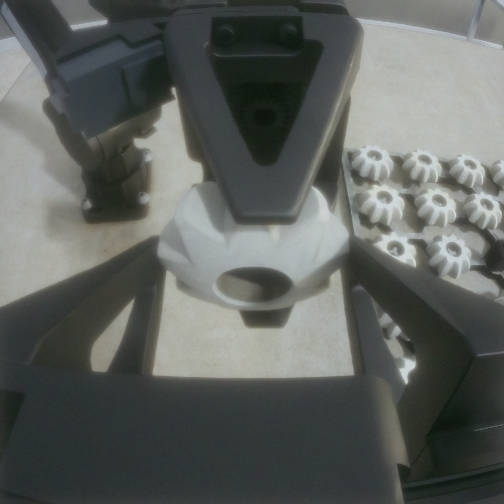

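execute_actions(
  actions=[
    {"rows":[[-0.719,0.828,0.362,0.466,0.955,1.582,0.14,0.527,0.812,0.733,-0.44,-0.902,-0.49,0.165],[-0.719,0.828,0.362,0.466,0.955,1.582,0.14,0.527,0.812,0.733,-0.44,-0.902,-0.49,0.165],[-0.719,0.828,0.362,0.466,0.955,1.582,0.14,0.527,0.812,0.733,-0.44,-0.902,-0.49,0.22],[-0.719,0.828,0.362,0.466,0.955,1.582,0.14,0.527,0.812,0.733,-0.44,-0.902,-0.49,0.3],[-0.719,0.828,0.362,0.466,0.955,1.582,0.14,0.527,0.812,0.733,-0.44,-0.902,-0.49,0.4],[-0.719,0.828,0.362,0.466,0.955,1.582,0.14,0.527,0.812,0.733,-0.44,-0.902,-0.49,0.5],[-0.715,0.81,0.362,0.45,0.96,1.582,0.14,0.527,0.812,0.733,-0.44,-0.902,-0.49,0.6],[-0.705,0.80,0.362,0.44,0.97,1.582,0.14,0.527,0.812,0.733,-0.44,-0.902,-0.49,0.7],[-0.692,0.79,0.361,0.43,0.983,1.582,0.14,0.527,0.812,0.733,-0.44,-0.902,-0.49,0.7],[-0.677,0.78,0.36,0.42,0.998,1.582,0.14,0.527,0.812,0.733,-0.44,-0.902,-0.49,0.7],[-0.66,0.768,0.358,0.41,1.015,1.582,0.14,0.527,0.812,0.733,-0.44,-0.902,-0.49,0.7],[-0.64,0.756,0.356,0.40,1.035,1.582,0.14,0.527,0.812,0.733,-0.44,-0.902,-0.49,0.7],[-0.62,0.744,0.354,0.39,1.055,1.582,0.14,0.527,0.812,0.733,-0.44,-0.902,-0.49,0.7],[-0.60,0.732,0.352,0.382,1.075,1.582,0.14,0.527,0.812,0.733,-0.44,-0.902,-0.49,0.7],[-0.58,0.72,0.35,0.375,1.095,1.582,0.14,0.527,0.812,0.733,-0.44,-0.902,-0.49,0.7]]},
  ],
)

execute_actions(
  actions=[
    {"steps":8},
  ],
  pictures=true,
)

Scene clock: 18.03 s of 6880.00 s.
left_arm: end_effector_position=(+0.1666, -0.0145, +0.2774) grip_measured=+0.178 end_effector_quat_wxyz=(+0.701, +0.713, +0.001, -0.017) | right_arm: end_effector_position=(+0.1681, -0.0217, +0.3028) grip_measured=+0.698 end_effector_quat_wxyz=(-0.410, +0.580, -0.578, -0.403)
Joint positions: left_arm=[-0.7    0.812  0.354  0.426  1.     1.572  0.055] | right_arm=[ 0.52   0.82   0.684 -0.442 -0.9   -0.483  0.08 ]
Joint velocities: left_arm=[ 0.376 -0.142 -0.042 -0.252  0.33  -0.022 -0.   ] | right_arm=[ 0.005 -0.034  0.022  0.002 -0.051 -0.066  0.001]
Joint torques (N m, as the arm reports them, + toward a larger angle): left_arm=[ 2.06 -4.69 10.62  1.5  -0.07 -0.09] | right_arm=[-0.27 -1.33 13.1   1.75 -0.35 -0.11]
Steps of this call (steps 1 to 13: the robot went on to your last target; steps 14 to 24: the first 11 steps of this action). Readings (joint positions):
14: left_arm=[-0.727 0.815 0.370 0.448 0.951 1.572] | right_arm=[0.520 0.822 0.661 -0.442 -0.898 -0.483]
15: left_arm=[-0.727 0.815 0.370 0.448 0.951 1.572] | right_arm=[0.520 0.822 0.661 -0.442 -0.898 -0.483]
17: left_arm=[-0.727 0.815 0.370 0.448 0.951 1.572] | right_arm=[0.520 0.822 0.661 -0.442 -0.898 -0.483]
21: left_arm=[-0.724 0.818 0.359 0.446 0.961 1.572] | right_arm=[0.520 0.822 0.675 -0.442 -0.899 -0.483]
24: the state above

Scene clock: 18.30 s of 6880.00 s.
left_arm: end_effector_position=(+0.1744, +0.0159, +0.2876) grip_measured=+0.178 end_effector_quat_wxyz=(+0.705, +0.709, +0.006, +0.001) | right_arm: end_effector_position=(+0.1680, -0.0217, +0.3035) grip_measured=+0.698 end_effector_quat_wxyz=(-0.410, +0.580, -0.577, -0.403)
Joint positions: left_arm=[-0.576  0.733  0.343  0.38   1.09   1.573  0.055] | right_arm=[ 0.52   0.82   0.684 -0.442 -0.9   -0.483  0.08 ]
Joint velocities: left_arm=[ 0.015 -0.103 -0.002 -0.012  0.051 -0.007 -0.001] | right_arm=[-0.005 -0.005  0.002  0.002  0.037  0.051  0.   ]
Joint torques (N m, as the arm reports them, + toward a larger angle): left_arm=[ 0.06 -2.54 10.74  1.02  0.14 -0.08] | right_arm=[-0.27 -1.44 13.24  1.69 -0.35 -0.11]
Kept back: nothing.
Steps of this call (steps 1 to 4: the last 4 steps of your previous action; steps 5 to 8: the robot went on to your last target). Readings (joint positions):
1: left_arm=[-0.685 0.806 0.352 0.417 1.017 1.573] | right_arm=[0.520 0.820 0.684 -0.442 -0.900 -0.483]
2: left_arm=[-0.666 0.796 0.350 0.407 1.037 1.573] | right_arm=[0.520 0.820 0.684 -0.442 -0.900 -0.483]
4: left_arm=[-0.623 0.770 0.346 0.390 1.076 1.573] | right_arm=[0.520 0.820 0.684 -0.442 -0.900 -0.483]
8: the state above

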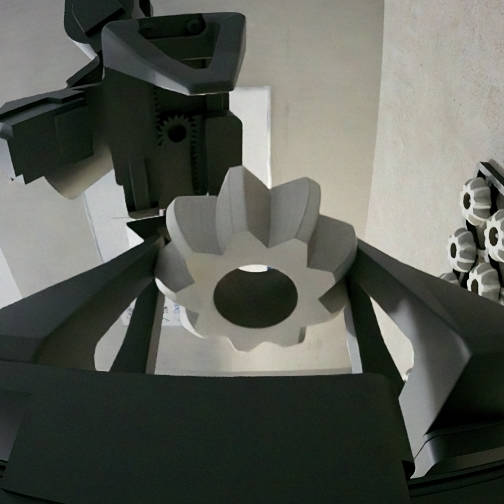

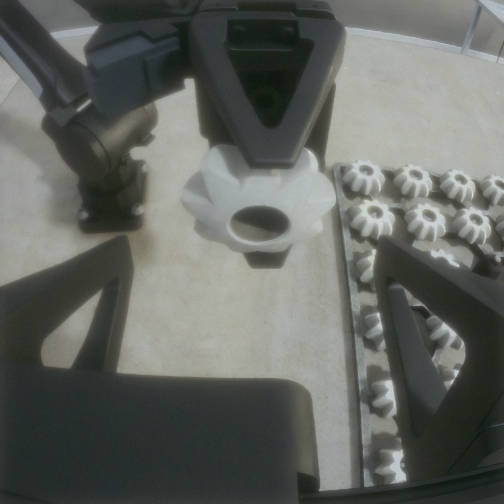

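execute_actions(
  actions=[
    {"rows":[[-0.58,0.72,0.35,0.375,1.095,1.582,0.14,0.50,0.812,0.70,-0.44,-0.9,-0.49,0.7],[-0.58,0.72,0.35,0.375,1.095,1.582,0.14,0.46,0.812,0.70,-0.44,-0.9,-0.49,0.7],[-0.58,0.72,0.36,0.375,1.095,1.57,0.14,0.41,0.812,0.70,-0.44,-0.9,-0.49,0.7],[-0.58,0.73,0.38,0.36,1.09,1.54,0.14,0.36,0.812,0.70,-0.44,-0.89,-0.47,0.7],[-0.585,0.75,0.41,0.33,1.07,1.50,0.14,0.31,0.812,0.70,-0.44,-0.87,-0.45,0.7],[-0.595,0.78,0.44,0.29,1.04,1.45,0.14,0.26,0.812,0.70,-0.44,-0.85,-0.43,0.7],[-0.605,0.81,0.475,0.245,1.01,1.40,0.14,0.21,0.812,0.70,-0.44,-0.83,-0.41,0.7],[-0.617,0.845,0.51,0.20,0.975,1.35,0.14,0.16,0.812,0.70,-0.44,-0.81,-0.39,0.7],[-0.63,0.88,0.545,0.15,0.94,1.30,0.14,0.11,0.812,0.70,-0.44,-0.79,-0.37,0.7],[-0.643,0.915,0.58,0.10,0.905,1.25,0.14,0.06,0.812,0.70,-0.44,-0.77,-0.35,0.7],[-0.656,0.95,0.615,0.05,0.87,1.20,0.14,0.01,0.812,0.70,-0.44,-0.75,-0.33,0.7],[-0.67,0.985,0.65,0.0,0.835,1.15,0.14,-0.04,0.812,0.70,-0.44,-0.73,-0.31,0.7],[-0.684,1.02,0.685,-0.05,0.80,1.10,0.14,-0.09,0.812,0.70,-0.44,-0.71,-0.29,0.7],[-0.698,1.055,0.72,-0.10,0.765,1.05,0.14,-0.14,0.812,0.70,-0.44,-0.69,-0.27,0.7],[-0.712,1.09,0.755,-0.15,0.73,1.0,0.14,-0.19,0.812,0.70,-0.44,-0.67,-0.25,0.7]]},
  ],
)

execute_actions(
  actions=[
    {"rows":[[-0.726,1.125,0.79,-0.20,0.695,0.95,0.14,-0.24,0.812,0.70,-0.44,-0.65,-0.23,0.7],[-0.74,1.16,0.825,-0.25,0.66,0.90,0.14,-0.29,0.812,0.70,-0.44,-0.63,-0.21,0.7],[-0.754,1.195,0.86,-0.30,0.625,0.85,0.14,-0.34,0.812,0.70,-0.44,-0.61,-0.19,0.7],[-0.768,1.23,0.895,-0.35,0.59,0.80,0.14,-0.39,0.812,0.70,-0.44,-0.59,-0.17,0.7],[-0.782,1.265,0.93,-0.40,0.555,0.75,0.14,-0.44,0.812,0.70,-0.44,-0.57,-0.15,0.7],[-0.796,1.30,0.965,-0.45,0.52,0.70,0.14,-0.48,0.812,0.70,-0.44,-0.55,-0.13,0.7],[-0.81,1.335,1.0,-0.50,0.485,0.65,0.14,-0.52,0.812,0.70,-0.44,-0.53,-0.11,0.7],[-0.824,1.37,1.035,-0.55,0.45,0.60,0.14,-0.55,0.812,0.70,-0.44,-0.51,-0.1,0.7],[-0.838,1.405,1.07,-0.60,0.415,0.55,0.14,-0.58,0.812,0.70,-0.44,-0.5,-0.1,0.7],[-0.852,1.44,1.105,-0.65,0.38,0.50,0.14,-0.6,0.812,0.70,-0.44,-0.5,-0.1,0.7],[-0.866,1.475,1.14,-0.70,0.345,0.45,0.14,-0.6,0.812,0.70,-0.44,-0.5,-0.1,0.7],[-0.88,1.51,1.175,-0.75,0.31,0.40,0.14,-0.6,0.812,0.70,-0.44,-0.5,-0.1,0.7],[-0.894,1.545,1.21,-0.80,0.275,0.35,0.14,-0.6,0.812,0.70,-0.44,-0.5,-0.1,0.7],[-0.908,1.58,1.245,-0.85,0.24,0.30,0.14,-0.6,0.812,0.70,-0.44,-0.5,-0.1,0.7],[-0.922,1.615,1.28,-0.90,0.205,0.25,0.14,-0.6,0.812,0.70,-0.44,-0.5,-0.1,0.7]]},
  ],
)

execute_actions(
  actions=[
    {"rows":[[-0.936,1.65,1.315,-0.945,0.17,0.21,0.14,-0.6,0.812,0.70,-0.44,-0.5,-0.1,0.7],[-0.949,1.68,1.346,-0.985,0.14,0.17,0.14,-0.6,0.812,0.70,-0.44,-0.5,-0.1,0.7],[-0.961,1.71,1.375,-1.025,0.11,0.135,0.14,-0.6,0.812,0.70,-0.44,-0.5,-0.1,0.7],[-0.972,1.735,1.40,-1.06,0.085,0.10,0.14,-0.6,0.812,0.70,-0.44,-0.5,-0.1,0.7],[-0.982,1.76,1.422,-1.09,0.063,0.07,0.14,-0.6,0.812,0.70,-0.44,-0.5,-0.1,0.7],[-0.991,1.78,1.44,-1.115,0.045,0.045,0.14,-0.6,0.812,0.70,-0.44,-0.5,-0.1,0.7],[-0.998,1.798,1.455,-1.135,0.03,0.025,0.14,-0.6,0.812,0.70,-0.44,-0.5,-0.1,0.7],[-1.004,1.814,1.467,-1.15,0.018,0.01,0.14,-0.6,0.812,0.70,-0.44,-0.5,-0.1,0.7],[-1.009,1.828,1.476,-1.161,0.009,0.0,0.14,-0.6,0.812,0.70,-0.44,-0.5,-0.1,0.7],[-1.013,1.839,1.483,-1.169,0.003,-0.007,0.14,-0.6,0.812,0.70,-0.44,-0.5,-0.1,0.7],[-1.015,1.847,1.488,-1.173,0,-0.011,0.14,-0.6,0.812,0.70,-0.44,-0.5,-0.1,0.7],[-1.016,1.852,1.49,-1.175,-0.003,-0.011,0.14,-0.6,0.812,0.70,-0.44,-0.5,-0.1,0.7]],"steps":15},
  ],
)

execute_actions(
  actions=[
    {"steps":10},
  ],
  pictures=true,
)

Scene clock: 20.13 s of 6880.00 s.
left_arm: end_effector_position=(+0.2246, -0.0088, +0.2629) grip_measured=+0.178 end_effector_quat_wxyz=(+0.639, +0.736, +0.205, -0.089) | right_arm: end_effector_position=(+0.2899, -0.1508, +0.2943) grip_measured=+0.699 end_effector_quat_wxyz=(+0.481, -0.396, +0.735, +0.270)
Joint positions: left_arm=[-0.625  0.876  0.464  0.138  0.9    1.378  0.055] | right_arm=[ 0.091  0.82   0.684 -0.442 -0.767 -0.407  0.08 ]
Joint velocities: left_arm=[-0.396  1.167  1.131 -1.346 -0.857 -1.077 -0.   ] | right_arm=[-1.548 -0.005  0.007 -0.012  0.447  0.403 -0.001]
Joint torques (N m, as the arm reports them, + toward a larger angle): left_arm=[ 0.66 -3.55 17.9   1.95  0.23 -0.26] | right_arm=[ 0.27 -0.99 10.92  1.85 -0.23  0.04]
Steps of this call (steps 1 to 30: the robot went on to your last target; steps 31 to 44: nothing new was sent; steps 45 to 55: the first 11 steps of this action). Readings (joint positions):
45: left_arm=[-0.576 0.731 0.343 0.377 1.092 1.573] | right_arm=[0.519 0.820 0.684 -0.442 -0.900 -0.483]
46: left_arm=[-0.576 0.731 0.343 0.377 1.092 1.573] | right_arm=[0.513 0.820 0.684 -0.442 -0.900 -0.483]
48: left_arm=[-0.576 0.731 0.343 0.374 1.092 1.569] | right_arm=[0.467 0.820 0.684 -0.442 -0.899 -0.483]
52: left_arm=[-0.590 0.769 0.371 0.274 1.007 1.488] | right_arm=[0.261 0.820 0.684 -0.442 -0.828 -0.452]
55: the state above

Scene clock: 20.63 s of 6880.00 s.
left_arm: end_effector_position=(+0.3204, -0.0997, +0.1711) grip_measured=+0.178 end_effector_quat_wxyz=(+0.272, +0.645, +0.690, -0.186) | right_arm: end_effector_position=(+0.3237, -0.4441, +0.2795) grip_measured=+0.699 end_effector_quat_wxyz=(+0.508, +0.047, +0.859, +0.051)
Joint positions: left_arm=[-0.833  1.411  1.015 -0.602  0.372  0.666  0.055] | right_arm=[-0.592  0.82   0.684 -0.442 -0.5   -0.147  0.08 ]
Joint velocities: left_arm=[-0.405  1.04   1.018 -1.429 -0.886 -1.399 -0.   ] | right_arm=[-0.63  -0.005  0.007 -0.002  0.037  0.33   0.   ]
Joint torques (N m, as the arm reports them, + toward a larger angle): left_arm=[-0.18 -9.82 15.7   1.47  0.47 -0.18] | right_arm=[ 1.25 -1.66 10.99  1.86 -0.24  0.02]
Steps of this call (steps 1 to 4: the last 4 steps of your previous action; steps 5 to 15: the first 11 steps of this action). Readings (joint positions):
5: left_arm=[-0.693 1.069 0.666 -0.104 0.721 1.155] | right_arm=[-0.157 0.820 0.684 -0.442 -0.668 -0.318]
6: left_arm=[-0.707 1.103 0.703 -0.153 0.686 1.107] | right_arm=[-0.205 0.820 0.684 -0.442 -0.648 -0.299]
8: left_arm=[-0.735 1.169 0.774 -0.252 0.616 1.011] | right_arm=[-0.304 0.820 0.684 -0.442 -0.608 -0.261]
12: left_arm=[-0.792 1.305 0.912 -0.452 0.477 0.815] | right_arm=[-0.494 0.820 0.684 -0.442 -0.526 -0.183]
15: the state above

Scene clock: 21.13 s of 6880.00 s.
left_arm: end_effector_position=(+0.3115, -0.1366, +0.0766) grip_measured=+0.177 end_effector_quat_wxyz=(+0.001, +0.471, +0.882, -0.005) | right_arm: end_effector_position=(+0.3216, -0.4502, +0.2794) grip_measured=+0.699 end_effector_quat_wxyz=(+0.507, +0.069, +0.857, +0.056)
Joint positions: left_arm=[-1.011  1.831  1.409 -1.143  0.008  0.076  0.055] | right_arm=[-0.608  0.82   0.684 -0.442 -0.499 -0.112  0.08 ]
Joint velocities: left_arm=[-0.171  0.298  0.188 -0.286 -0.095 -0.505 -0.002] | right_arm=[ 0.005 -0.015 -0.022  0.002 -0.022  0.095  0.   ]
Joint torques (N m, as the arm reports them, + toward a larger angle): left_arm=[  0.84 -15.02  15.1   -0.21  -0.28  -0.19] | right_arm=[-0.03 -1.66 10.93  1.87 -0.18  0.04]
Steps of this call (steps 1 to 4: the last 4 steps of your previous action; steps 5 to 15: the first 11 steps of this action). Readings (joint positions):
5: left_arm=[-0.903 1.588 1.191 -0.849 0.197 0.418] | right_arm=[-0.611 0.820 0.684 -0.442 -0.499 -0.122]
6: left_arm=[-0.916 1.622 1.225 -0.895 0.165 0.372] | right_arm=[-0.610 0.820 0.684 -0.442 -0.499 -0.120]
8: left_arm=[-0.943 1.687 1.289 -0.978 0.107 0.285] | right_arm=[-0.608 0.820 0.684 -0.442 -0.499 -0.117]
12: left_arm=[-0.988 1.787 1.379 -1.098 0.032 0.143] | right_arm=[-0.608 0.820 0.684 -0.442 -0.499 -0.113]
15: the state above

Scene clock: 21.47 s of 6880.00 s.
left_arm: end_effector_position=(+0.3075, -0.1383, +0.0692) grip_measured=+0.177 end_effector_quat_wxyz=(-0.012, +0.445, +0.895, +0.006) | right_arm: end_effector_position=(+0.3216, -0.4502, +0.2794) grip_measured=+0.699 end_effector_quat_wxyz=(+0.507, +0.070, +0.857, +0.056)
Joint positions: left_arm=[-1.021  1.855  1.423 -1.165  0.     0.008  0.055] | right_arm=[-0.608  0.82   0.684 -0.442 -0.499 -0.111  0.08 ]
Joint velocities: left_arm=[-0.005 -0.005  0.046 -0.017 -0.037 -0.095 -0.001] | right_arm=[-0.005 -0.005 -0.002 -0.007 -0.11  -0.066 -0.   ]
Joint torques (N m, as the arm reports them, + toward a larger angle): left_arm=[  1.46 -15.    14.68  -0.33  -0.25  -0.17] | right_arm=[-0.1  -1.68 10.97  1.88 -0.18  0.03]
Kept back: nothing.
Steps of this call (steps 1 to 4: the last 4 steps of your previous action; steps 5 to 10: the robot went on to your last target). Readings (joint positions):
1: left_arm=[-1.016 1.841 1.414 -1.151 0.005 0.060] | right_arm=[-0.608 0.820 0.684 -0.442 -0.499 -0.112]
2: left_arm=[-1.019 1.848 1.416 -1.156 0.003 0.048] | right_arm=[-0.608 0.820 0.684 -0.442 -0.499 -0.112]
4: left_arm=[-1.022 1.854 1.417 -1.162 0.002 0.031] | right_arm=[-0.608 0.820 0.684 -0.442 -0.499 -0.112]
8: left_arm=[-1.021 1.855 1.421 -1.165 0.000 0.012] | right_arm=[-0.608 0.820 0.684 -0.442 -0.499 -0.111]
10: the state above

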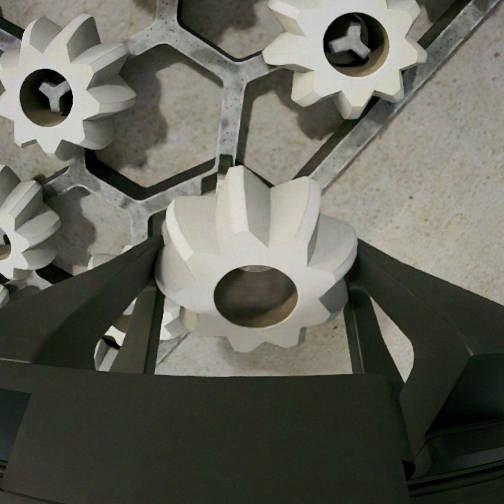

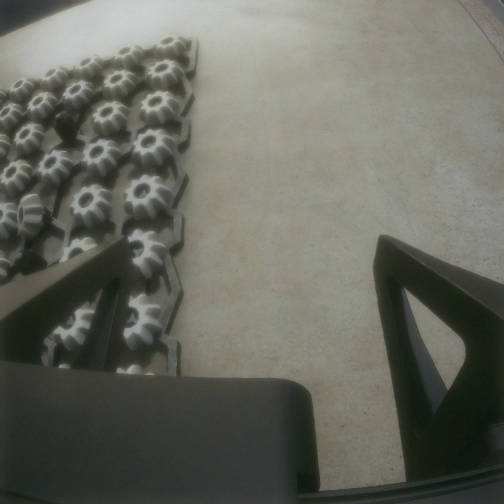

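execute_actions(
  actions=[
    {"rows":[[-1.008,1.852,1.45,-1.16,0,-0.011,0.14,-0.6,0.812,0.70,-0.44,-0.5,-0.1,0.7],[-1.002,1.852,1.43,-1.15,0,-0.011,0.14,-0.6,0.812,0.70,-0.44,-0.5,-0.1,0.7],[-0.997,1.85,1.422,-1.14,0,-0.011,0.14,-0.6,0.812,0.70,-0.44,-0.5,-0.1,0.7],[-0.993,1.85,1.416,-1.13,0,-0.011,0.14,-0.6,0.812,0.70,-0.44,-0.5,-0.1,0.7],[-0.99,1.85,1.410,-1.12,0,-0.011,0.14,-0.6,0.812,0.70,-0.44,-0.5,-0.1,0.7],[-0.99,1.85,1.405,-1.11,0,-0.011,0.14,-0.6,0.812,0.70,-0.44,-0.5,-0.1,0.7],[-0.99,1.85,1.40,-1.10,0,-0.011,0.14,-0.6,0.812,0.70,-0.44,-0.5,-0.1,0.7],[-0.99,1.85,1.396,-1.094,0,-0.011,0.14,-0.6,0.812,0.70,-0.44,-0.5,-0.1,0.7]],"steps":15},
  ],
)

execute_actions(
  actions=[
    {"steps":6},
  ],
  pictures=true,
)

Scene clock: 22.90 s of 6880.00 s.
left_arm: end_effector_position=(+0.3205, -0.1298, +0.0589) grip_measured=+0.177 end_effector_quat_wxyz=(-0.001, +0.428, +0.904, +0.000) | right_arm: end_effector_position=(+0.3216, -0.4502, +0.2794) grip_measured=+0.699 end_effector_quat_wxyz=(+0.507, +0.070, +0.857, +0.056)
Joint positions: left_arm=[-0.992  1.855  1.393 -1.11   0.    -0.     0.055] | right_arm=[-0.608  0.82   0.684 -0.442 -0.499 -0.111  0.08 ]
Joint velocities: left_arm=[ 0.044  0.005 -0.046  0.002 -0.051  0.007  0.   ] | right_arm=[ 0.005 -0.005 -0.002 -0.002  0.007  0.022 -0.001]
Joint torques (N m, as the arm reports them, + toward a larger angle): left_arm=[  0.79 -15.04   9.28   0.76  -0.11  -0.22] | right_arm=[-0.14 -1.73 11.    1.88 -0.19  0.03]
Steps of this call (steps 1 to 30: the robot went on to your last target; steps 31 to 32: nothing new was sent; steps 33 to 43: the first 11 steps of this action). Readings (joint positions):
33: left_arm=[-1.021 1.855 1.426 -1.165 0.000 -0.000] | right_arm=[-0.608 0.820 0.684 -0.442 -0.499 -0.111]
34: left_arm=[-1.020 1.855 1.426 -1.165 0.000 -0.000] | right_arm=[-0.608 0.820 0.684 -0.442 -0.499 -0.111]
36: left_arm=[-1.016 1.855 1.422 -1.156 0.000 -0.000] | right_arm=[-0.608 0.820 0.684 -0.442 -0.499 -0.111]
40: left_arm=[-1.001 1.855 1.405 -1.120 0.000 -0.000] | right_arm=[-0.608 0.820 0.684 -0.442 -0.499 -0.111]
43: the state above

Scene clock: 23.10 s of 6880.00 s.
left_arm: end_effector_position=(+0.3214, -0.1292, +0.0584) grip_measured=+0.177 end_effector_quat_wxyz=(+0.000, +0.427, +0.904, -0.000) | right_arm: end_effector_position=(+0.3216, -0.4502, +0.2794) grip_measured=+0.699 end_effector_quat_wxyz=(+0.507, +0.070, +0.857, +0.056)
Joint positions: left_arm=[-0.99   1.855  1.392 -1.107  0.    -0.001  0.055] | right_arm=[-0.608  0.82   0.684 -0.442 -0.499 -0.111  0.08 ]
Joint velocities: left_arm=[-0.015 -0.015  0.002  0.012  0.066  0.037 -0.001] | right_arm=[-0.005 -0.024 -0.012  0.002  0.037  0.051 -0.001]
Joint torques (N m, as the arm reports them, + toward a larger angle): left_arm=[  0.81 -15.51   9.15   0.64  -0.11  -0.18] | right_arm=[-0.04 -1.64 11.01  1.92 -0.18  0.03]
Kept back: nothing.
Steps of this call (steps 1 to 4: the last 4 steps of your previous action; steps 5 to 6: the robot went on to your last target). Readings (joint positions):
1: left_arm=[-0.991 1.855 1.392 -1.110 0.000 -0.000] | right_arm=[-0.608 0.820 0.684 -0.442 -0.499 -0.111]
2: left_arm=[-0.990 1.855 1.392 -1.109 0.000 -0.001] | right_arm=[-0.608 0.820 0.684 -0.442 -0.499 -0.111]
4: left_arm=[-0.990 1.855 1.392 -1.108 0.000 -0.001] | right_arm=[-0.608 0.820 0.684 -0.442 -0.499 -0.111]
6: the state above

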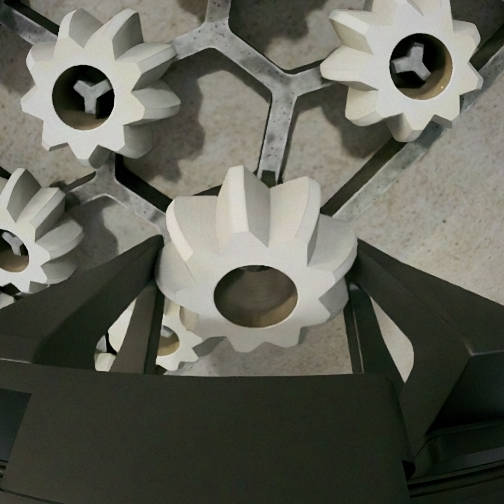

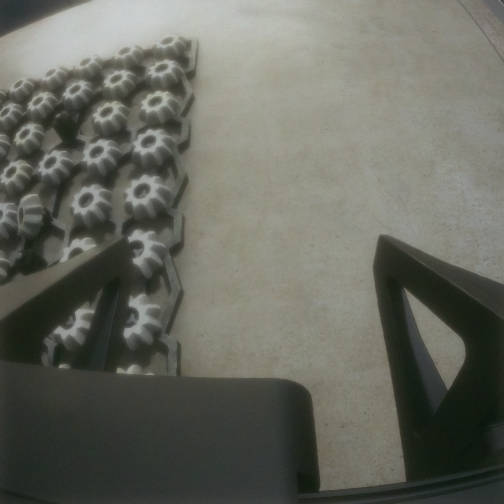

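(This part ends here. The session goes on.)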